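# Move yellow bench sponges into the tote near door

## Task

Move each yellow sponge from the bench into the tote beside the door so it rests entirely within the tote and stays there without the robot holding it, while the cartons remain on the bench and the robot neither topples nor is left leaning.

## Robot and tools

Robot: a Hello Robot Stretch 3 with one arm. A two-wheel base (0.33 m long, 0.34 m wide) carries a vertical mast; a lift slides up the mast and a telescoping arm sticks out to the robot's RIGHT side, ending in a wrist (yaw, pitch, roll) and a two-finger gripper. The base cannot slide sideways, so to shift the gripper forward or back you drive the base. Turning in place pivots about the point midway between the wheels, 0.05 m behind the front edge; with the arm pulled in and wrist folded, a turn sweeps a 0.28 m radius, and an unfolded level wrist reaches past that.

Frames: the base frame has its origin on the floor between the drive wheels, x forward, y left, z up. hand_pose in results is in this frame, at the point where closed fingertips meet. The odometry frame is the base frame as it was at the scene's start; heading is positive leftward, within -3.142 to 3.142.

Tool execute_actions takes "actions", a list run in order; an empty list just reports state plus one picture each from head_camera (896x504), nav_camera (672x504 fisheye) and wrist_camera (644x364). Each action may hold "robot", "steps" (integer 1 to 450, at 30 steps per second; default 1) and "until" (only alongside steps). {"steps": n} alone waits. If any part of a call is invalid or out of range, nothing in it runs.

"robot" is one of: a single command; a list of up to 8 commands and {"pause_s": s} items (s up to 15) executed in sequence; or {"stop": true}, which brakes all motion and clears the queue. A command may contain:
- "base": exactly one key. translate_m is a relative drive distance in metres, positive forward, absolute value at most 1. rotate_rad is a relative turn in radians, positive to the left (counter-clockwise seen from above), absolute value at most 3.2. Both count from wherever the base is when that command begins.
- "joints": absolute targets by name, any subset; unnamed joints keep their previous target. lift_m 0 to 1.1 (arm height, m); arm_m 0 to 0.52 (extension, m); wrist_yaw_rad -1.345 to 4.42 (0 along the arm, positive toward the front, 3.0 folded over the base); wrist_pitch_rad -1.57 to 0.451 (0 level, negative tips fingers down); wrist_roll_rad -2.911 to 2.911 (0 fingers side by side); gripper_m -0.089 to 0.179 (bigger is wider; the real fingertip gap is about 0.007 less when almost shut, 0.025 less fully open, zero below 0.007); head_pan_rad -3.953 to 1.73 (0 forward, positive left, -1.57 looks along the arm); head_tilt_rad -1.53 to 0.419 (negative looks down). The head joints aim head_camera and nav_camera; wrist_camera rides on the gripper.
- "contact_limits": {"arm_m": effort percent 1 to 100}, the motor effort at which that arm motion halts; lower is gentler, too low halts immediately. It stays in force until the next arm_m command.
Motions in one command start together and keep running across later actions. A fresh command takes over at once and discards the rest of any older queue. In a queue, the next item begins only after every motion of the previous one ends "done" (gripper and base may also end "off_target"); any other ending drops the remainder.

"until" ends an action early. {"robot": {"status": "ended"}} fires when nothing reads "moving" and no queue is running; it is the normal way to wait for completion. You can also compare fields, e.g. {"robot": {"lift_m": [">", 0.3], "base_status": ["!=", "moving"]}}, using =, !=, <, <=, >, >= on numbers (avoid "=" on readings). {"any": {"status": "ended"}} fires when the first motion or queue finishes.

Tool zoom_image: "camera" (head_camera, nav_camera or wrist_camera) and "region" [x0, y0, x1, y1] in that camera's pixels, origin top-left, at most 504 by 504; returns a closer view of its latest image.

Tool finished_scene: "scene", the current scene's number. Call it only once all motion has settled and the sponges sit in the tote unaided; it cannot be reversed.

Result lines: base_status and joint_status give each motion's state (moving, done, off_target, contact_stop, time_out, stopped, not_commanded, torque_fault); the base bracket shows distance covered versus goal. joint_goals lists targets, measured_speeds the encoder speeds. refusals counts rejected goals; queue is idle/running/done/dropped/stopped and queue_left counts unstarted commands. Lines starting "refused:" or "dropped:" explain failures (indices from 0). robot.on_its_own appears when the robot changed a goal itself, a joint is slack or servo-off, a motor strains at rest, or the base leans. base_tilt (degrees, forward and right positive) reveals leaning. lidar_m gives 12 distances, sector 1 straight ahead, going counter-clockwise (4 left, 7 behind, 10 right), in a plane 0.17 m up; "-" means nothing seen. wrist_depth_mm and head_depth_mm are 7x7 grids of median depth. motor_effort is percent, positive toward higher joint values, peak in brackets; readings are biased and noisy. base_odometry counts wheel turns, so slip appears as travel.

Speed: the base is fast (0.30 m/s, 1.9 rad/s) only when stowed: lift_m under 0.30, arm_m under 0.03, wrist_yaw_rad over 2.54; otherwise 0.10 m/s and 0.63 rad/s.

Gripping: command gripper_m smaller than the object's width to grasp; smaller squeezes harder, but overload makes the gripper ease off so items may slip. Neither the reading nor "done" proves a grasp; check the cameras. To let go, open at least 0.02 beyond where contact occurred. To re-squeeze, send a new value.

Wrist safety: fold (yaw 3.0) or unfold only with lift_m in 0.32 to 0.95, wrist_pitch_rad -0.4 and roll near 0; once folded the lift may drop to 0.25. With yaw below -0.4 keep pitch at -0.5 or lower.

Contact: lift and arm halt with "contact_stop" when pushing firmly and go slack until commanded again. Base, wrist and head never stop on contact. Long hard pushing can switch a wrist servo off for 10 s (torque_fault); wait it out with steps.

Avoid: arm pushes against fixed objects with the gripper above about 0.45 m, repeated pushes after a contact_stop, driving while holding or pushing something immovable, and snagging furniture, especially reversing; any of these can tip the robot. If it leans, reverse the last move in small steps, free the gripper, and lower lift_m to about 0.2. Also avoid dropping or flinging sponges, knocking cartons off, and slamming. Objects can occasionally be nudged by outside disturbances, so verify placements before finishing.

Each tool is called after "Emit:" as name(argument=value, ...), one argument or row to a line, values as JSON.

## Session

Emit:
execute_actions(
  actions=[
    {"robot":{"joints":{"head_tilt_rad":-0.6}},"steps":90,"until":{"robot":{"status":"ended"}}},
  ],
)

Scene clock: 0.93 s.
robot.base_odometry: x=+0.000 y=+0.000 heading=+0.000 (m, m, rad; robot's odometry frame)
robot.turned_by_wheels: +0.000 (rad since the last result)
robot.turned_by_imu: +0.000 (rad since the last result)
robot.base_tilt: forward=-1.1 right=+1.8 (deg)
robot.lidar_m: 1.32 1.31 1.45 1.66 1.78 2.17 0.93 0.91 1.02 2.43 2.44 1.59
robot.head_depth_mm: 1795 1977 1531 2250 1848 1481 1230 / 1747 1876 1476 1672 1811 1472 1232 / 1687 1807 1413 1601 1785 1469 1227 / 1646 1776 1376 1535 1704 1459 1222 / 1614 1725 1356 1475 1654 1472 1232 / 1581 1678 1301 1430 1645 1456 1219 / 1525 1651 1262 1379 1555 1452 1216
robot.base_status: not_commanded
robot.joint_positions: lift_m=+0.580 arm_m=+0.002 wrist_yaw_rad=+3.056 wrist_pitch_rad=-0.486 wrist_roll_rad=-0.001 gripper_m=+0.037 head_pan_rad=+0.001 head_tilt_rad=-0.592
robot.joint_goals: lift_m=+0.580 arm_m=+0.002 wrist_yaw_rad=+3.056 wrist_pitch_rad=-0.486 wrist_roll_rad=-0.001 gripper_m=+0.037 head_pan_rad=+0.001 head_tilt_rad=-0.600
robot.joint_status: lift_m=not_commanded arm_m=not_commanded wrist_yaw_rad=not_commanded wrist_pitch_rad=not_commanded wrist_roll_rad=not_commanded gripper_m=not_commanded head_pan_rad=not_commanded head_tilt_rad=done
robot.measured_speeds: translate_m=+0.000 rotate_rad=+0.000 lift_m=+0.000 arm_m=+0.000 wrist_yaw_rad=+0.000 wrist_pitch_rad=+0.000 wrist_roll_rad=+0.000 head_pan_rad=+0.000 head_tilt_rad=+0.000
robot: refusals=0 queue=done queue_left=0
robot.motor_effort: left_wheel=+0(0) right_wheel=+0(0) lift_m=+33(33) arm_m=+0(1) wrist_yaw_rad=+0(0) wrist_pitch_rad=+5(4) wrist_roll_rad=+0(0) gripper_m=+0(0) head_pan_rad=+1(0) head_tilt_rad=-2(21) (%)
robot.hand_pose: x=-0.0028 y=+0.0681 z=+0.5779 quat_wxyz=(+0.200, +0.692, +0.141, +0.679) (m; robot's base frame)
robot.wrist_depth_mm: - - - - - - - / - - - - - - - / - - - - - - - / - - - - - - - / 940 940 - 936 966 967 984 / 791 786 - 802 853 826 842 / 692 704 690 716 726 730 738
pictures: head_camera (sideways: a quarter turn clockwise sets it upright), nav_camera (sideways: a quarter turn counterclockwise sets it upright), wrist_camera
Images, in order (width x height): head_camera 896x504, nav_camera 672x504, wrist_camera 644x364.

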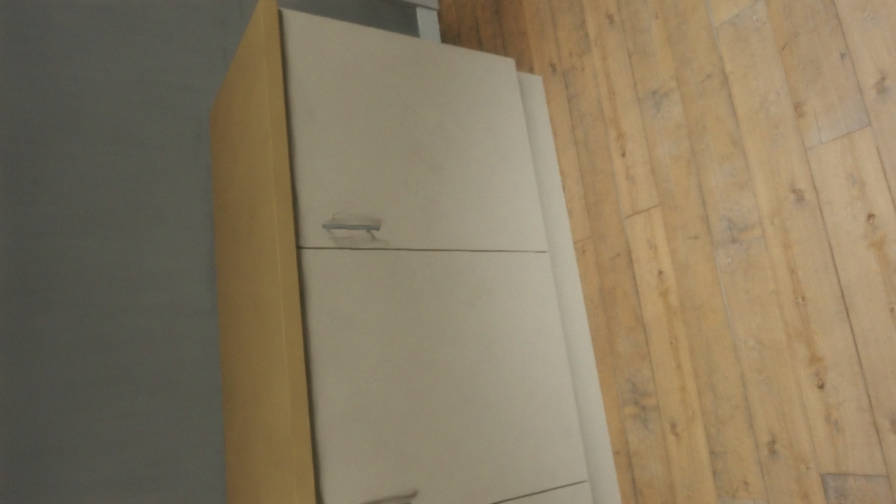

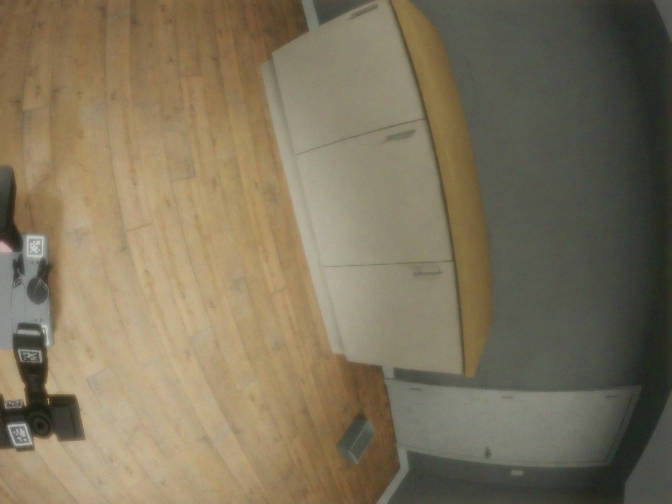

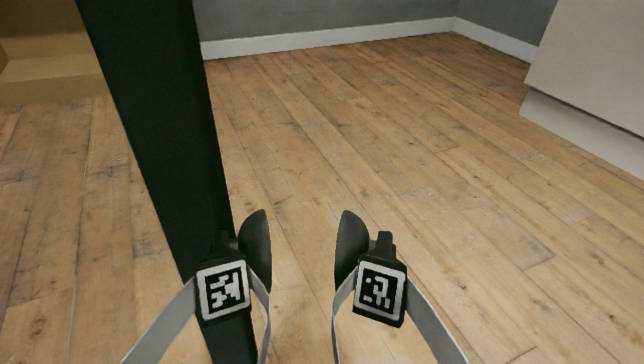

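Emit:
execute_actions(
  actions=[
    {"robot":{"base":{"rotate_rad":-2.4},"joints":{"lift_m":0.94,"wrist_pitch_rad":-0.4,"wrist_yaw_rad":2.2}},"steps":200,"until":{"robot":{"status":"ended"}}},
  ],
)

Scene clock: 6.03 s.
robot.base_odometry: x=+0.000 y=+0.000 heading=-2.400 (m, m, rad; robot's odometry frame)
robot.turned_by_wheels: -2.400 (rad since the last result)
robot.turned_by_imu: -2.433 (rad since the last result)
robot.base_tilt: forward=-1.1 right=+1.7 (deg)
robot.lidar_m: 0.92 1.18 2.42 2.59 1.42 1.31 1.33 2.10 1.66 1.78 1.96 0.91
robot.head_depth_mm: 1481 1539 1066 1774 1465 1239 1234 / 1549 1135 1075 1949 1465 1279 1232 / 1624 1167 1075 1932 1518 1385 1237 / 1697 1236 1150 1941 1449 1427 1226 / 1809 1289 1146 1936 1541 1462 1225 / 1889 1364 1337 1934 1583 1459 1221 / 2018 1629 2539 2441 1687 1474 1225
robot.base_status: done (rotate_rad -2.3999 of -2.4000)
robot.joint_positions: lift_m=+0.939 arm_m=+0.002 wrist_yaw_rad=+2.201 wrist_pitch_rad=-0.418 wrist_roll_rad=-0.001 gripper_m=+0.037 head_pan_rad=+0.001 head_tilt_rad=-0.592
robot.joint_goals: lift_m=+0.940 arm_m=+0.002 wrist_yaw_rad=+2.200 wrist_pitch_rad=-0.400 wrist_roll_rad=-0.001 gripper_m=+0.037 head_pan_rad=+0.001 head_tilt_rad=-0.600
robot.joint_status: lift_m=done arm_m=not_commanded wrist_yaw_rad=done wrist_pitch_rad=done wrist_roll_rad=not_commanded gripper_m=not_commanded head_pan_rad=not_commanded head_tilt_rad=done
robot.measured_speeds: translate_m=+0.000 rotate_rad=+0.000 lift_m=+0.000 arm_m=+0.000 wrist_yaw_rad=+0.000 wrist_pitch_rad=+0.000 wrist_roll_rad=+0.000 head_pan_rad=+0.000 head_tilt_rad=+0.000
robot: refusals=0 queue=done queue_left=0
robot.motor_effort: left_wheel=+2(7) right_wheel=-3(6) lift_m=+46(47) arm_m=-1(1) wrist_yaw_rad=-1(1) wrist_pitch_rad=+6(8) wrist_roll_rad=+0(1) gripper_m=-1(0) head_pan_rad=+0(0) head_tilt_rad=-2(2) (%)
robot.hand_pose: x=+0.1600 y=-0.0143 z=+0.9522 quat_wxyz=(+0.445, +0.683, -0.182, +0.551) (m; robot's base frame)
robot.wrist_depth_mm: - - - - - 895 805 / - - - - - - 707 / - - - - - - - / - - - - - - - / - - - - - - - / - - - - - - - / - - - - - - 880
pictures: head_camera (sideways: a quarter turn clockwise sets it upright), nav_camera (sideways: a quarter turn counterclockwise sets it upright), wrist_camera
Images, in order (width x height): head_camera 896x504, nav_camera 672x504, wrist_camera 644x364.

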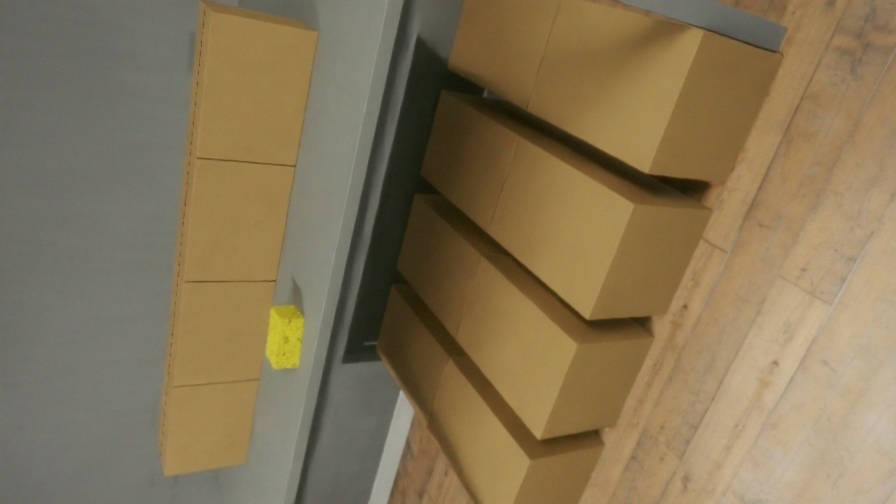

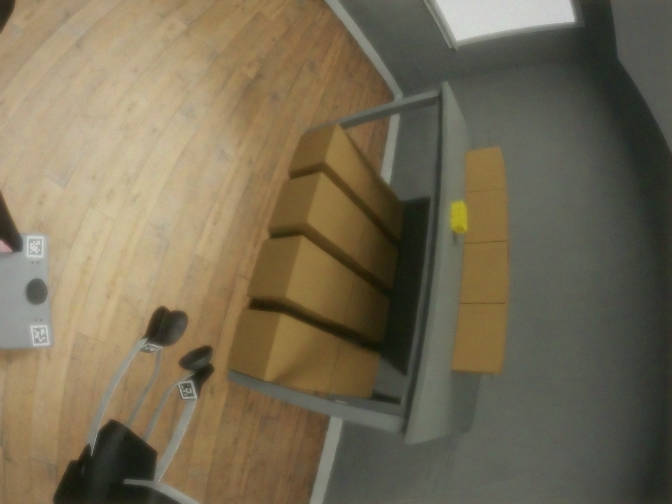

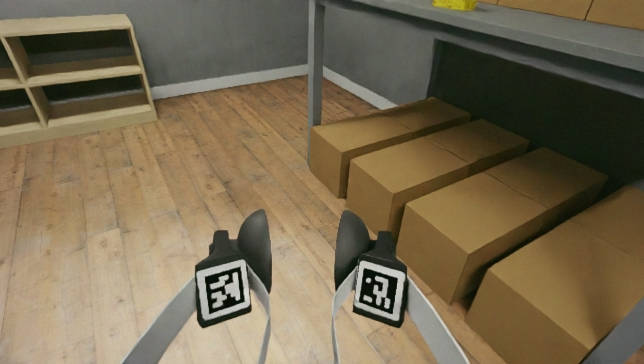

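Emit:
execute_actions(
  actions=[
    {"robot":{"joints":{"wrist_yaw_rad":0.6,"wrist_pitch_rad":0,"head_pan_rad":-1.57,"head_tilt_rad":-0.5},"base":{"translate_m":0.72}},"steps":60},
    {"robot":{"joints":{"lift_m":1.1,"arm_m":0.5,"gripper_m":0.15}},"steps":450,"until":{"robot":{"status":"ended"}}},
    {"robot":[{"base":{"rotate_rad":1.17}},{"joints":{"wrist_pitch_rad":-0.55}}],"steps":450,"until":{"robot":{"status":"ended"}}},
  ],
)

Scene clock: 19.17 s.
robot.base_odometry: x=-0.531 y=-0.486 heading=-1.230 (m, m, rad; robot's odometry frame)
robot.turned_by_wheels: +1.170 (rad since the last result)
robot.turned_by_imu: +1.190 (rad since the last result)
robot.base_tilt: forward=-1.1 right=+1.8 (deg)
robot.lidar_m: 1.07 2.33 2.06 1.98 2.05 2.11 1.96 0.34 0.25 0.25 0.26 0.36
robot.head_depth_mm: 921 1035 1102 549 560 470 383 / 932 1059 1104 510 543 470 383 / 947 - 1132 508 550 468 382 / 959 1028 1142 514 556 467 381 / 965 1052 1123 520 555 466 381 / 974 1058 1149 525 562 465 380 / 986 1070 1154 533 570 463 379
robot.base_status: done (rotate_rad +1.1699 of +1.1700)
robot.joint_positions: lift_m=+1.099 arm_m=+0.500 wrist_yaw_rad=+0.600 wrist_pitch_rad=-0.561 wrist_roll_rad=-0.001 gripper_m=+0.150 head_pan_rad=-1.563 head_tilt_rad=-0.507
robot.joint_goals: lift_m=+1.100 arm_m=+0.500 wrist_yaw_rad=+0.600 wrist_pitch_rad=-0.550 wrist_roll_rad=-0.001 gripper_m=+0.150 head_pan_rad=-1.570 head_tilt_rad=-0.500
robot.joint_status: lift_m=done arm_m=done wrist_yaw_rad=done wrist_pitch_rad=done wrist_roll_rad=not_commanded gripper_m=done head_pan_rad=done head_tilt_rad=done
robot.measured_speeds: translate_m=+0.000 rotate_rad=+0.000 lift_m=+0.000 arm_m=+0.000 wrist_yaw_rad=+0.000 wrist_pitch_rad=+0.000 wrist_roll_rad=+0.000 head_pan_rad=+0.000 head_tilt_rad=+0.000
robot: refusals=0 queue=done queue_left=0
robot.motor_effort: left_wheel=-2(8) right_wheel=+2(8) lift_m=+46(46) arm_m=+2(3) wrist_yaw_rad=+0(1) wrist_pitch_rad=+4(6) wrist_roll_rad=+0(0) gripper_m=+0(85) head_pan_rad=-4(28) head_tilt_rad=+3(10) (%)
robot.hand_pose: x=+0.0937 y=-0.8134 z=+1.0814 quat_wxyz=(+0.708, +0.388, -0.591, +0.014) (m; robot's base frame)
robot.wrist_depth_mm: 784 747 622 515 436 380 338 / 609 619 625 564 472 408 360 / 491 504 502 508 501 445 388 / 425 424 426 434 439 445 417 / 367 380 369 373 378 399 391 / 328 323 327 333 331 - 342 / 279 290 292 295 297 295 304
pictures: head_camera (sideways: a quarter turn clockwise sets it upright), nav_camera (sideways: a quarter turn counterclockwise sets it upright), wrist_camera
Images, in order (width x height): head_camera 896x504, nav_camera 672x504, wrist_camera 644x364.

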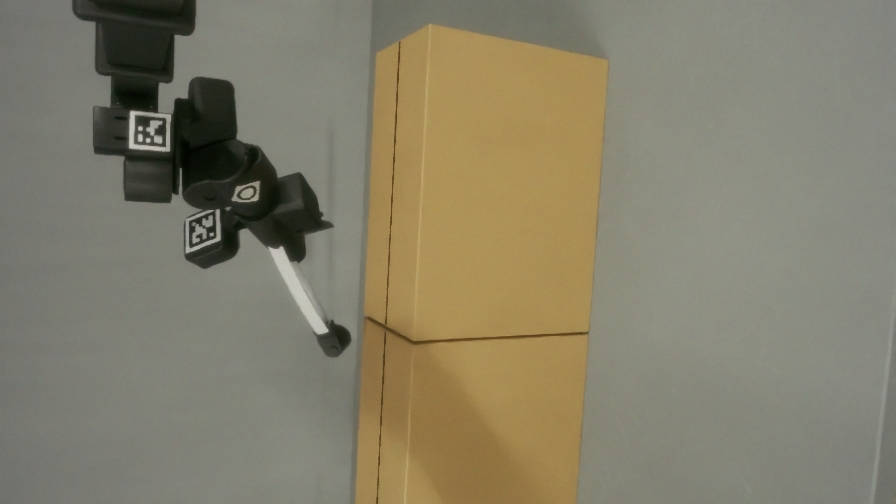

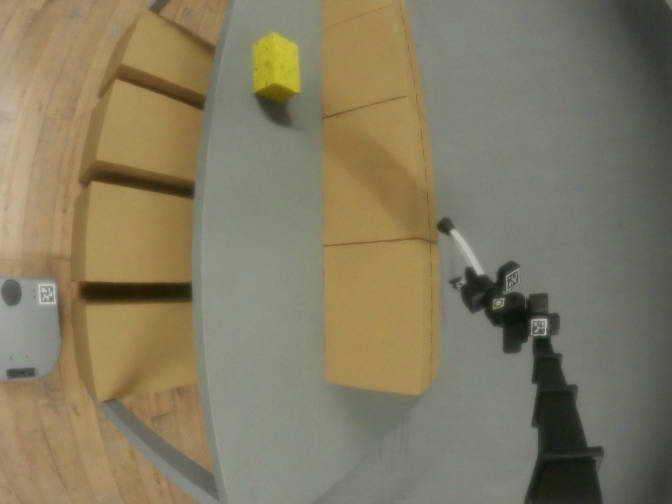

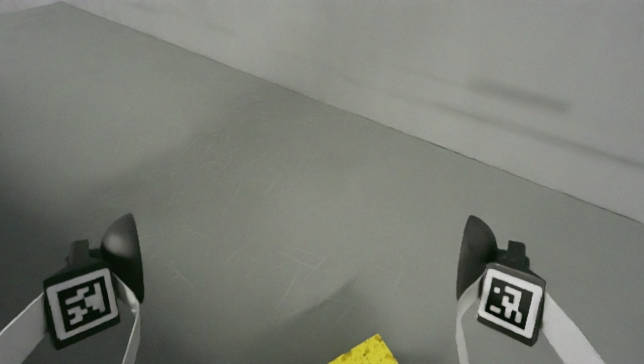

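Emit:
execute_actions(
  actions=[
    {"robot":{"joints":{"wrist_yaw_rad":1.1,"arm_m":0.52,"wrist_pitch_rad":-0.4}},"steps":450,"until":{"robot":{"status":"ended"}}},
  ],
)

Emit:
execute_actions(
  actions=[
    {"robot":[{"joints":{"wrist_yaw_rad":0.4}},{"joints":{"wrist_pitch_rad":-0.95}}],"steps":450,"until":{"robot":{"status":"ended"}}},
  ],
)

Scene clock: 20.77 s.
robot.base_odometry: x=-0.531 y=-0.486 heading=-1.230 (m, m, rad; robot's odometry frame)
robot.turned_by_wheels: +0.000 (rad since the last result)
robot.turned_by_imu: +0.000 (rad since the last result)
robot.base_tilt: forward=-1.1 right=+1.6 (deg)
robot.lidar_m: 1.07 2.32 2.06 1.98 2.05 2.11 1.96 0.34 0.25 0.25 0.26 0.36
robot.head_depth_mm: 919 1026 1106 547 560 470 384 / 936 1043 1102 509 543 469 383 / 947 - 1126 510 549 468 382 / 961 1022 1147 514 556 467 381 / 964 1056 1149 521 554 466 381 / 973 1069 1138 528 563 465 380 / 986 1072 1153 532 570 464 379
robot.base_status: done (rotate_rad +1.1699 of +1.1700)
robot.joint_positions: lift_m=+1.099 arm_m=+0.520 wrist_yaw_rad=+1.098 wrist_pitch_rad=-0.419 wrist_roll_rad=-0.001 gripper_m=+0.150 head_pan_rad=-1.563 head_tilt_rad=-0.507
robot.joint_goals: lift_m=+1.100 arm_m=+0.520 wrist_yaw_rad=+1.100 wrist_pitch_rad=-0.400 wrist_roll_rad=-0.001 gripper_m=+0.150 head_pan_rad=-1.570 head_tilt_rad=-0.500
robot.joint_status: lift_m=done arm_m=done wrist_yaw_rad=done wrist_pitch_rad=done wrist_roll_rad=not_commanded gripper_m=done head_pan_rad=done head_tilt_rad=done
robot.measured_speeds: translate_m=+0.000 rotate_rad=+0.000 lift_m=+0.000 arm_m=+0.000 wrist_yaw_rad=+0.000 wrist_pitch_rad=+0.000 wrist_roll_rad=+0.000 head_pan_rad=+0.000 head_tilt_rad=+0.000
robot: refusals=0 queue=done queue_left=0
robot.motor_effort: left_wheel=-2(2) right_wheel=+1(2) lift_m=+46(46) arm_m=+2(1) wrist_yaw_rad=+1(3) wrist_pitch_rad=+7(8) wrist_roll_rad=+0(0) gripper_m=+1(0) head_pan_rad=-3(3) head_tilt_rad=+3(2) (%)
robot.hand_pose: x=+0.1783 y=-0.7669 z=+1.1119 quat_wxyz=(+0.667, +0.486, -0.512, +0.236) (m; robot's base frame)
robot.wrist_depth_mm: - - - 923 622 468 381 / 432 883 927 877 659 487 390 / 369 667 683 685 677 513 406 / 338 532 535 543 552 524 417 / 284 454 437 445 456 472 428 / - 375 379 379 385 - 391 / 231 324 332 331 334 327 343
pictures: head_camera (sideways: a quarter turn clockwise sets it upright), nav_camera (sideways: a quarter turn counterclockwise sets it upright), wrist_camera
Images, in order (width x height): head_camera 896x504, nav_camera 672x504, wrist_camera 644x364.

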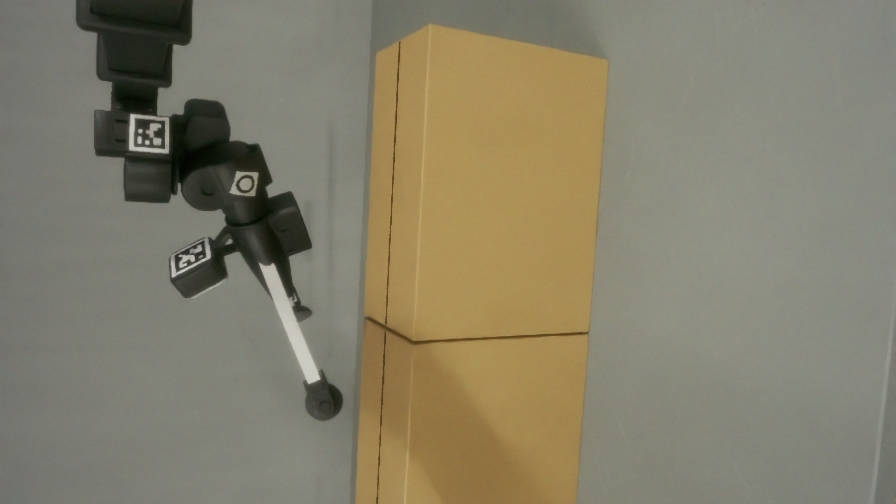

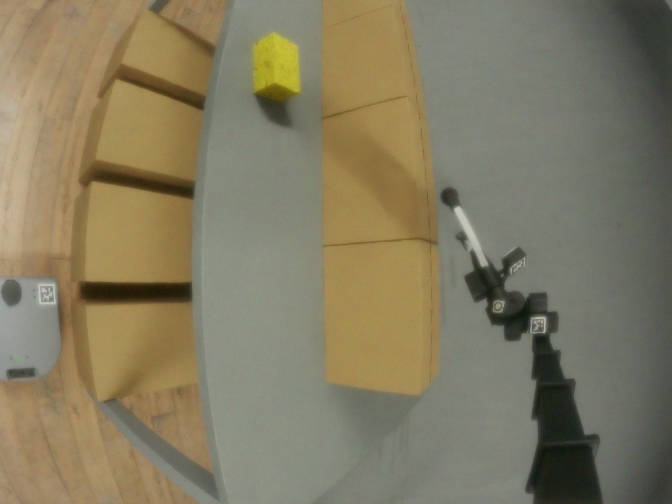

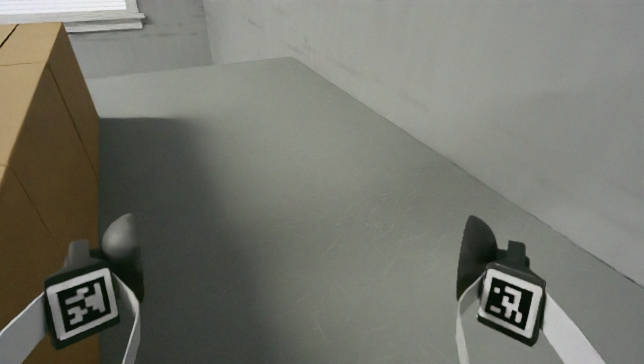

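Scene clock: 23.17 s.
robot.base_odometry: x=-0.531 y=-0.486 heading=-1.230 (m, m, rad; robot's odometry frame)
robot.turned_by_wheels: +0.000 (rad since the last result)
robot.turned_by_imu: +0.001 (rad since the last result)
robot.base_tilt: forward=-1.1 right=+1.8 (deg)
robot.lidar_m: 1.07 2.32 2.05 1.98 2.05 2.11 1.97 0.34 0.25 0.25 0.26 0.36
robot.head_depth_mm: 920 1031 1107 549 562 470 384 / 935 1051 1106 509 542 471 383 / 949 - 1134 508 549 468 382 / 957 1037 1122 515 555 467 381 / 964 1055 1134 521 555 465 381 / 974 1061 1149 528 562 465 380 / 981 1072 1157 534 569 464 379
robot.base_status: done (rotate_rad +1.1699 of +1.1700)
robot.joint_positions: lift_m=+1.099 arm_m=+0.520 wrist_yaw_rad=+0.401 wrist_pitch_rad=-0.955 wrist_roll_rad=-0.001 gripper_m=+0.150 head_pan_rad=-1.563 head_tilt_rad=-0.507
robot.joint_goals: lift_m=+1.100 arm_m=+0.520 wrist_yaw_rad=+0.400 wrist_pitch_rad=-0.950 wrist_roll_rad=-0.001 gripper_m=+0.150 head_pan_rad=-1.570 head_tilt_rad=-0.500
robot.joint_status: lift_m=done arm_m=done wrist_yaw_rad=done wrist_pitch_rad=done wrist_roll_rad=not_commanded gripper_m=done head_pan_rad=done head_tilt_rad=done
robot.measured_speeds: translate_m=+0.000 rotate_rad=+0.000 lift_m=+0.000 arm_m=+0.000 wrist_yaw_rad=+0.000 wrist_pitch_rad=+0.000 wrist_roll_rad=+0.000 head_pan_rad=+0.000 head_tilt_rad=+0.000
robot: refusals=0 queue=done queue_left=0
robot.motor_effort: left_wheel=-2(2) right_wheel=+1(2) lift_m=+46(45) arm_m=+2(2) wrist_yaw_rad=-1(1) wrist_pitch_rad=+2(8) wrist_roll_rad=+0(0) gripper_m=+1(1) head_pan_rad=-2(2) head_tilt_rad=+3(2) (%)
robot.hand_pose: x=+0.0285 y=-0.7829 z=+1.0150 quat_wxyz=(+0.681, +0.444, -0.550, -0.193) (m; robot's base frame)
robot.wrist_depth_mm: 341 348 350 355 361 366 367 / 315 321 324 327 336 341 343 / 293 298 302 303 309 312 318 / 278 278 283 284 289 293 297 / 261 266 220 222 271 275 277 / - 248 210 245 253 - 258 / 228 234 233 238 238 241 246
pictures: head_camera (sideways: a quarter turn clockwise sets it upright), nav_camera (sideways: a quarter turn counterclockwise sets it upright), wrist_camera
Images, in order (width x height): head_camera 896x504, nav_camera 672x504, wrist_camera 644x364.

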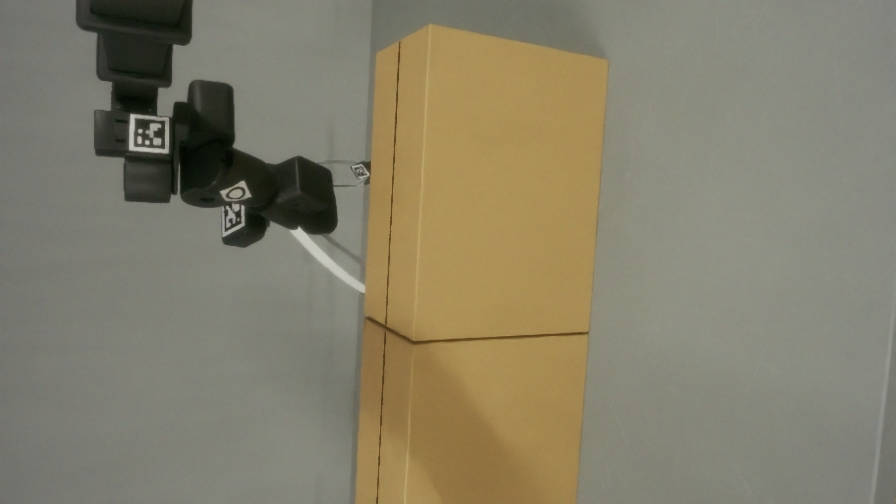

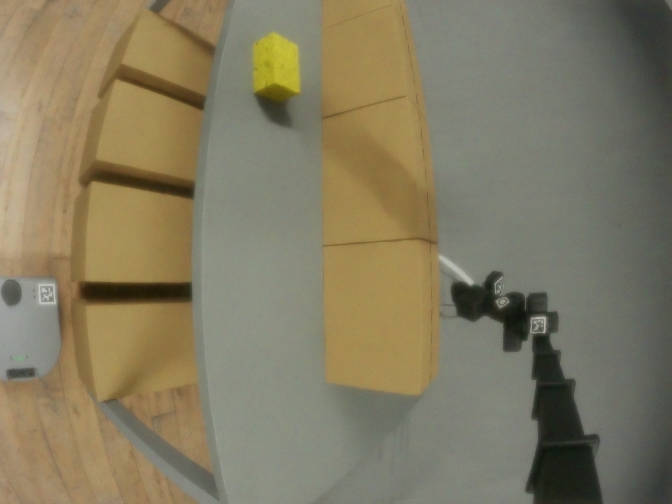

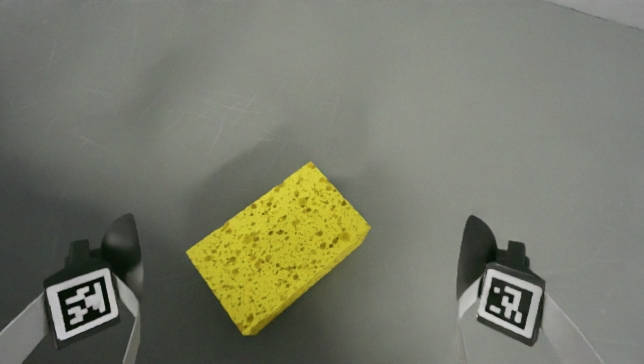

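Emit:
execute_actions(
  actions=[
    {"robot":[{"joints":{"wrist_yaw_rad":-0.45},"base":{"translate_m":0.125}},{"joints":{"lift_m":1.06}}],"steps":450,"until":{"robot":{"status":"ended"}}},
  ],
)

Scene clock: 26.83 s.
robot.base_odometry: x=-0.489 y=-0.604 heading=-1.230 (m, m, rad; robot's odometry frame)
robot.turned_by_wheels: +0.000 (rad since the last result)
robot.turned_by_imu: +0.001 (rad since the last result)
robot.base_tilt: forward=-1.1 right=+1.8 (deg)
robot.lidar_m: 2.01 2.20 2.06 1.98 2.05 2.23 2.09 0.35 0.26 0.25 0.26 0.37
robot.head_depth_mm: 937 987 1114 508 540 470 383 / 948 997 1111 510 546 469 383 / 951 1013 - 512 556 468 382 / 965 1049 1124 518 556 468 381 / 973 1054 1140 525 560 466 381 / 979 1062 1153 532 567 465 380 / 986 1083 1153 533 573 464 379
robot.base_status: done (translate_m +0.1250 of +0.1250)
robot.joint_positions: lift_m=+1.061 arm_m=+0.520 wrist_yaw_rad=-0.449 wrist_pitch_rad=-0.956 wrist_roll_rad=-0.001 gripper_m=+0.150 head_pan_rad=-1.563 head_tilt_rad=-0.507
robot.joint_goals: lift_m=+1.060 arm_m=+0.520 wrist_yaw_rad=-0.450 wrist_pitch_rad=-0.950 wrist_roll_rad=-0.001 gripper_m=+0.150 head_pan_rad=-1.570 head_tilt_rad=-0.500
robot.joint_status: lift_m=done arm_m=done wrist_yaw_rad=done wrist_pitch_rad=done wrist_roll_rad=not_commanded gripper_m=done head_pan_rad=done head_tilt_rad=done
robot.measured_speeds: translate_m=+0.000 rotate_rad=+0.000 lift_m=+0.000 arm_m=+0.000 wrist_yaw_rad=+0.000 wrist_pitch_rad=+0.000 wrist_roll_rad=+0.000 head_pan_rad=+0.000 head_tilt_rad=+0.000
robot: refusals=0 queue=done queue_left=0
robot.motor_effort: left_wheel=-2(3) right_wheel=+2(5) lift_m=+17(46) arm_m=+2(1) wrist_yaw_rad=-1(2) wrist_pitch_rad=+2(2) wrist_roll_rad=+0(0) gripper_m=+0(1) head_pan_rad=-3(1) head_tilt_rad=+3(3) (%)
robot.hand_pose: x=-0.0771 y=-0.7801 z=+0.9761 quat_wxyz=(+0.540, +0.178, -0.684, -0.457) (m; robot's base frame)
robot.wrist_depth_mm: 287 294 295 302 307 311 315 / 268 272 275 280 282 287 292 / 252 250 256 260 264 266 268 / 236 237 234 194 244 247 251 / 222 224 219 183 229 235 235 / - 212 173 171 217 - 221 / 193 197 198 198 205 204 210
pictures: head_camera (sideways: a quarter turn clockwise sets it upright), nav_camera (sideways: a quarter turn counterclockwise sets it upright), wrist_camera
Images, in order (width x height): head_camera 896x504, nav_camera 672x504, wrist_camera 644x364.

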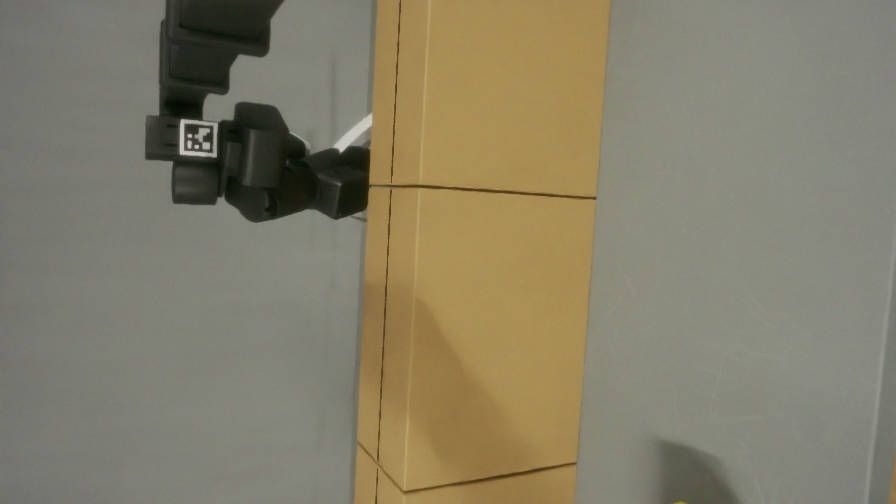

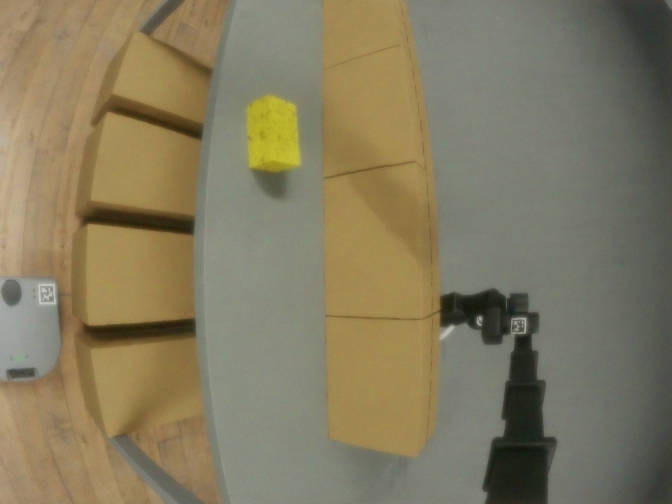

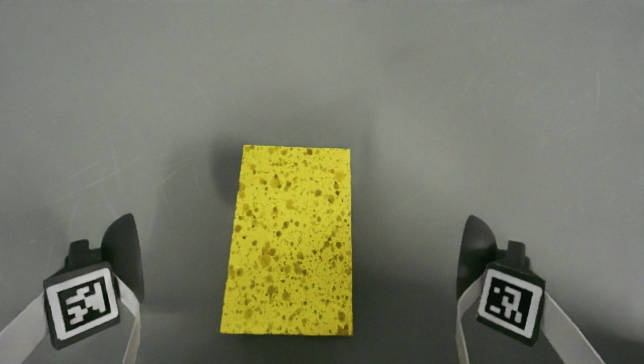

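Emit:
execute_actions(
  actions=[
    {"robot":[{"joints":{"lift_m":1.016,"wrist_yaw_rad":-0.41}},{"joints":{"gripper_m":0.02}},{"joints":{"lift_m":1.1,"wrist_yaw_rad":0}},{"joints":{"wrist_pitch_rad":0.05}},{"joints":{"arm_m":0.05,"wrist_yaw_rad":1.57},"base":{"rotate_rad":-2.16}},{"base":{"translate_m":-0.2},"joints":{"lift_m":0.94,"arm_m":0}},{"base":{"translate_m":-0.45},"joints":{"lift_m":0.29,"wrist_yaw_rad":2.6,"wrist_pitch_rad":-0.4,"head_pan_rad":-3.0,"head_tilt_rad":-0.7}}],"steps":450,"until":{"robot":{"status":"ended"}}},
    {"steps":450,"until":{"robot":{"status":"ended"}}},
  ],
)

Scene clock: 47.53 s.
robot.base_odometry: x=+0.141 y=-0.764 heading=+2.893 (m, m, rad; robot's odometry frame)
robot.turned_by_wheels: -2.160 (rad since the last result)
robot.turned_by_imu: -2.186 (rad since the last result)
robot.base_tilt: forward=-1.0 right=+1.8 (deg)
robot.lidar_m: 0.84 0.80 0.82 2.14 1.89 1.69 2.16 1.44 1.47 1.91 2.44 2.50
robot.head_depth_mm: 2054 2313 2595 2092 1658 1379 1166 / 1964 2228 2498 2063 1655 1375 1170 / 1890 2137 2432 2026 1665 1378 1168 / 1821 2023 2317 2115 1654 1375 1165 / 1764 1979 2226 2081 1675 1364 1167 / 1713 1876 2045 1806 1653 1373 1169 / 1647 1333 1423 1615 1661 1369 1164
robot.base_status: done (translate_m -0.4500 of -0.4500)
robot.joint_positions: lift_m=+0.291 arm_m=+0.002 wrist_yaw_rad=+2.599 wrist_pitch_rad=-0.416 wrist_roll_rad=-0.001 gripper_m=+0.021 head_pan_rad=-2.993 head_tilt_rad=-0.691
robot.joint_goals: lift_m=+0.290 arm_m=+0.000 wrist_yaw_rad=+2.600 wrist_pitch_rad=-0.400 wrist_roll_rad=-0.001 gripper_m=+0.020 head_pan_rad=-3.000 head_tilt_rad=-0.700
robot.joint_status: lift_m=done arm_m=done wrist_yaw_rad=done wrist_pitch_rad=done wrist_roll_rad=not_commanded gripper_m=done head_pan_rad=done head_tilt_rad=done
robot.measured_speeds: translate_m=+0.000 rotate_rad=+0.000 lift_m=+0.000 arm_m=+0.000 wrist_yaw_rad=+0.000 wrist_pitch_rad=+0.000 wrist_roll_rad=+0.000 head_pan_rad=+0.000 head_tilt_rad=+0.000
robot: refusals=0 queue=done queue_left=0
robot.motor_effort: left_wheel=+3(9) right_wheel=-3(9) lift_m=+17(46) arm_m=-3(1) wrist_yaw_rad=+1(4) wrist_pitch_rad=+5(9) wrist_roll_rad=-1(1) gripper_m=-20(97) head_pan_rad=-3(32) head_tilt_rad=-2(13) (%)
robot.hand_pose: x=+0.0948 y=+0.0456 z=+0.3037 quat_wxyz=(+0.327, +0.705, -0.044, +0.628) (m; robot's base frame)
robot.wrist_depth_mm: - - 919 847 776 889 802 / - - - 936 776 730 646 / 884 886 871 162 835 771 704 / 704 706 671 149 746 758 735 / 583 588 141 140 616 616 620 / 496 499 130 131 - 523 523 / 444 - 125 124 438 456 465
pictures: head_camera (sideways: a quarter turn clockwise sets it upright), nav_camera (sideways: a quarter turn counterclockwise sets it upright), wrist_camera
Images, in order (width x height): head_camera 896x504, nav_camera 672x504, wrist_camera 644x364.

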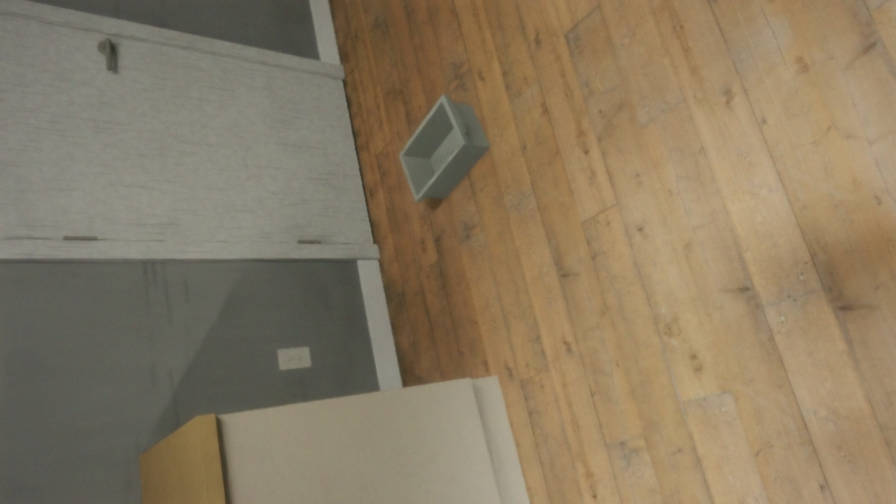

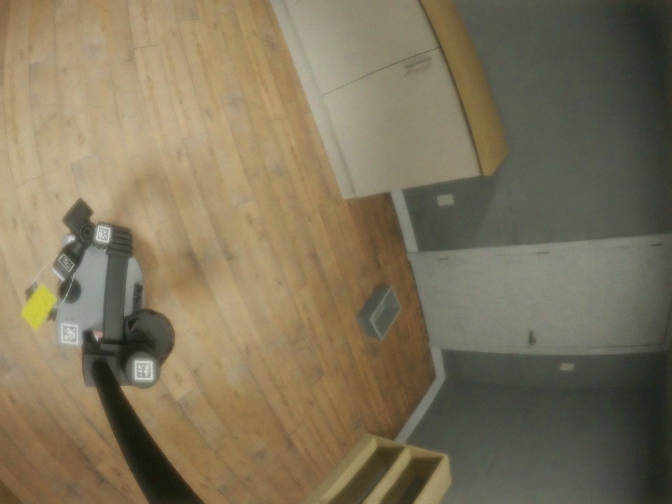

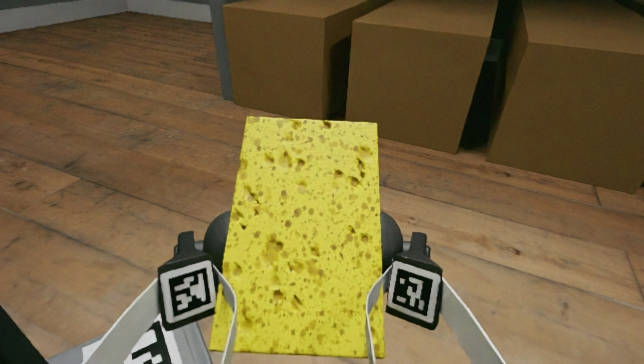

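Emit:
execute_actions(
  actions=[
    {"robot":[{"base":{"translate_m":-1},"joints":{"head_pan_rad":-1.57,"head_tilt_rad":-1}},{"base":{"rotate_rad":-1.58}},{"joints":{"lift_m":0.36,"arm_m":0.39,"wrist_yaw_rad":0}},{"joints":{"wrist_yaw_rad":-0.7,"wrist_pitch_rad":-1.1}}],"steps":450,"until":{"robot":{"status":"ended"}}},
  ],
)

Scene clock: 60.53 s.
robot.base_odometry: x=+1.110 y=-1.010 heading=+1.313 (m, m, rad; robot's odometry frame)
robot.turned_by_wheels: -1.580 (rad since the last result)
robot.turned_by_imu: -1.593 (rad since the last result)
robot.base_tilt: forward=-1.1 right=+1.8 (deg)
robot.lidar_m: 0.80 1.82 3.29 1.74 1.70 2.25 1.18 1.12 1.53 1.25 1.19 0.70
robot.head_depth_mm: 1524 1848 1811 1556 1351 1201 1084 / 1380 1695 1819 1557 1361 1207 1110 / 1295 1554 1780 1619 1308 1208 - / 1223 1448 1705 1559 1331 1209 1124 / 1146 1350 1612 1562 1355 1212 1082 / 1084 1259 1500 1563 1367 1211 1086 / 1016 1191 1418 1539 1360 1219 1091
robot.base_status: done (rotate_rad -1.5799 of -1.5800)
robot.joint_positions: lift_m=+0.359 arm_m=+0.390 wrist_yaw_rad=-0.698 wrist_pitch_rad=-1.103 wrist_roll_rad=-0.001 gripper_m=+0.021 head_pan_rad=-1.577 head_tilt_rad=-0.988
robot.joint_goals: lift_m=+0.360 arm_m=+0.390 wrist_yaw_rad=-0.700 wrist_pitch_rad=-1.100 wrist_roll_rad=-0.001 gripper_m=+0.020 head_pan_rad=-1.570 head_tilt_rad=-1.000
robot.joint_status: lift_m=done arm_m=done wrist_yaw_rad=done wrist_pitch_rad=done wrist_roll_rad=not_commanded gripper_m=done head_pan_rad=done head_tilt_rad=done
robot.measured_speeds: translate_m=+0.000 rotate_rad=+0.000 lift_m=+0.000 arm_m=+0.000 wrist_yaw_rad=+0.000 wrist_pitch_rad=+0.000 wrist_roll_rad=+0.000 head_pan_rad=+0.000 head_tilt_rad=+0.000
robot: refusals=0 queue=done queue_left=0
robot.motor_effort: left_wheel=+2(13) right_wheel=-3(8) lift_m=+46(48) arm_m=+2(2) wrist_yaw_rad=-1(1) wrist_pitch_rad=+1(6) wrist_roll_rad=+0(1) gripper_m=-19(19) head_pan_rad=+4(31) head_tilt_rad=-4(17) (%)
robot.hand_pose: x=-0.0820 y=-0.6065 z=+0.2585 quat_wxyz=(+0.439, +0.143, -0.692, -0.555) (m; robot's base frame)
robot.wrist_depth_mm: 480 490 499 494 499 520 527 / 458 469 475 474 491 486 501 / 447 451 453 162 465 474 473 / 354 391 317 148 436 446 453 / 367 406 141 139 429 430 438 / 375 392 130 131 - 418 420 / 344 362 125 125 392 404 401
pictures: head_camera (sideways: a quarter turn clockwise sets it upright), nav_camera (sideways: a quarter turn counterclockwise sets it upright), wrist_camera
Images, in order (width x height): head_camera 896x504, nav_camera 672x504, wrist_camera 644x364.

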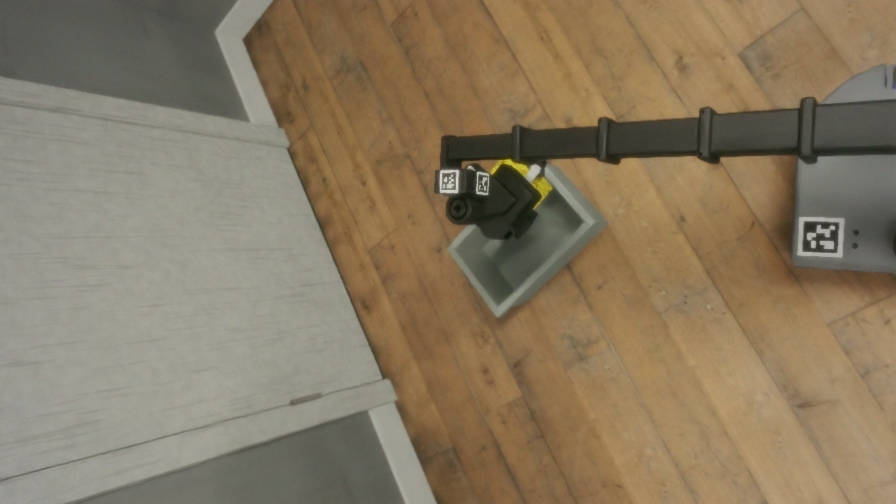

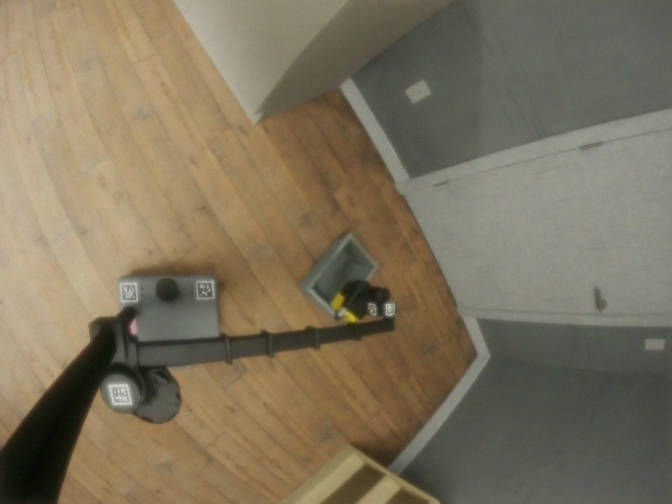

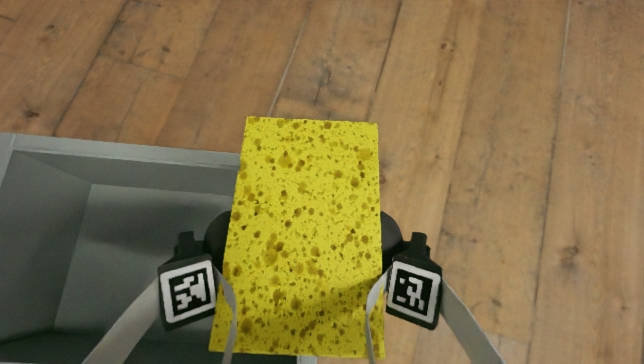

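Emit:
execute_actions(
  actions=[
    {"robot":[{"base":{"translate_m":0.095},"joints":{"arm_m":0.475,"wrist_yaw_rad":-0.83,"lift_m":0.3}},{"joints":{"lift_m":0.24}}],"steps":450,"until":{"robot":{"status":"ended"}}},
  ],
)

Scene clock: 64.27 s.
robot.base_odometry: x=+1.135 y=-0.918 heading=+1.313 (m, m, rad; robot's odometry frame)
robot.turned_by_wheels: +0.000 (rad since the last result)
robot.turned_by_imu: +0.001 (rad since the last result)
robot.base_tilt: forward=-1.0 right=+1.8 (deg)
robot.lidar_m: 0.73 1.65 2.97 1.81 1.73 2.36 1.27 1.19 1.61 0.64 1.15 0.62
robot.head_depth_mm: 1443 1792 1810 1540 1360 1205 1078 / 1332 1603 1837 1556 1328 1199 1114 / 1246 1479 1729 1621 1313 1205 - / 1167 1378 1679 1557 1344 1210 1119 / 1095 1276 1539 1559 1365 1212 1083 / 1032 1198 1436 1564 1365 1211 1087 / 991 1152 1350 1525 1372 1209 1086
robot.base_status: done (translate_m +0.0950 of +0.0950)
robot.joint_positions: lift_m=+0.241 arm_m=+0.475 wrist_yaw_rad=-0.829 wrist_pitch_rad=-1.104 wrist_roll_rad=-0.001 gripper_m=+0.021 head_pan_rad=-1.577 head_tilt_rad=-0.988
robot.joint_goals: lift_m=+0.240 arm_m=+0.475 wrist_yaw_rad=-0.830 wrist_pitch_rad=-1.100 wrist_roll_rad=-0.001 gripper_m=+0.020 head_pan_rad=-1.570 head_tilt_rad=-1.000
robot.joint_status: lift_m=done arm_m=done wrist_yaw_rad=done wrist_pitch_rad=done wrist_roll_rad=not_commanded gripper_m=done head_pan_rad=done head_tilt_rad=done
robot.measured_speeds: translate_m=+0.000 rotate_rad=+0.000 lift_m=+0.000 arm_m=+0.000 wrist_yaw_rad=+0.000 wrist_pitch_rad=+0.000 wrist_roll_rad=+0.000 head_pan_rad=+0.000 head_tilt_rad=+0.000
robot: refusals=0 queue=done queue_left=0
robot.motor_effort: left_wheel=+2(6) right_wheel=-3(4) lift_m=+17(47) arm_m=+2(3) wrist_yaw_rad=-1(2) wrist_pitch_rad=+2(2) wrist_roll_rad=-1(1) gripper_m=-20(21) head_pan_rad=+3(2) head_tilt_rad=-3(4) (%)
robot.hand_pose: x=-0.0907 y=-0.6829 z=+0.1396 quat_wxyz=(+0.402, +0.097, -0.700, -0.582) (m; robot's base frame)
robot.wrist_depth_mm: 344 350 356 354 362 371 372 / 330 335 338 345 346 352 363 / 204 222 211 162 243 223 337 / 219 294 288 150 309 212 326 / 218 290 141 140 294 200 311 / 216 282 130 131 - 201 299 / 213 271 126 124 277 190 291
pictures: head_camera (sideways: a quarter turn clockwise sets it upright), nav_camera (sideways: a quarter turn counterclockwise sets it upright), wrist_camera
Images, in order (width x height): head_camera 896x504, nav_camera 672x504, wrist_camera 644x364.

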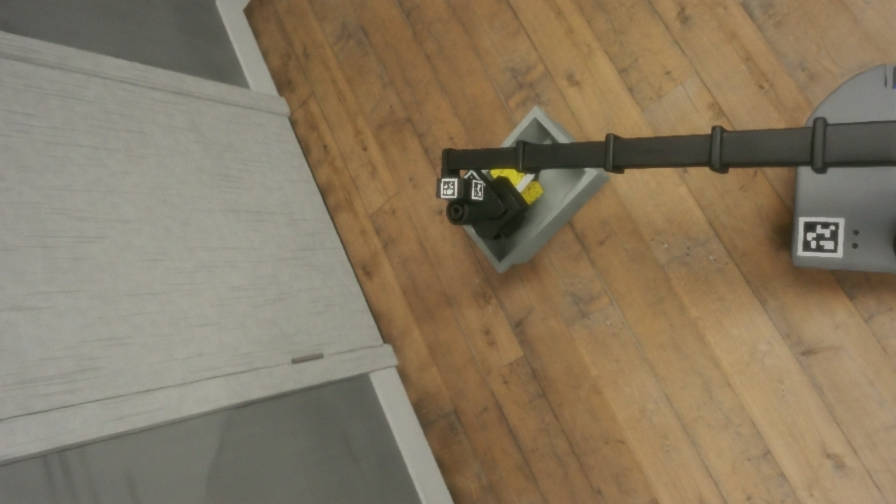

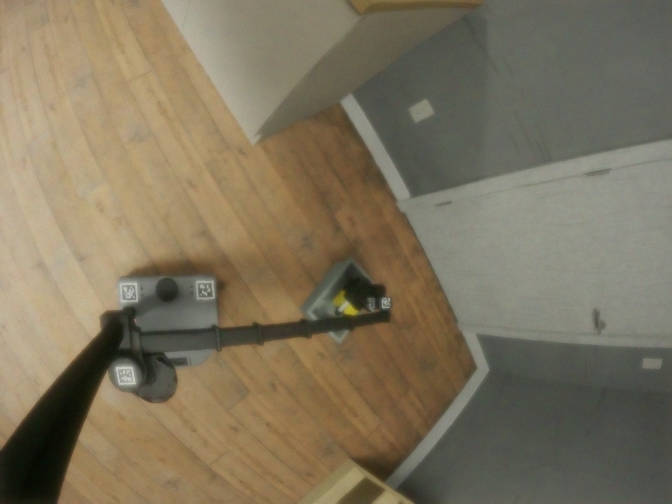

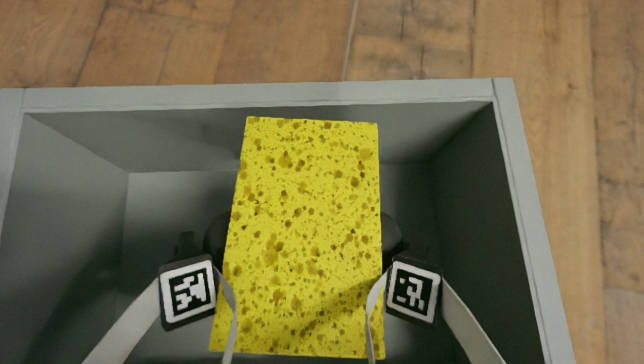

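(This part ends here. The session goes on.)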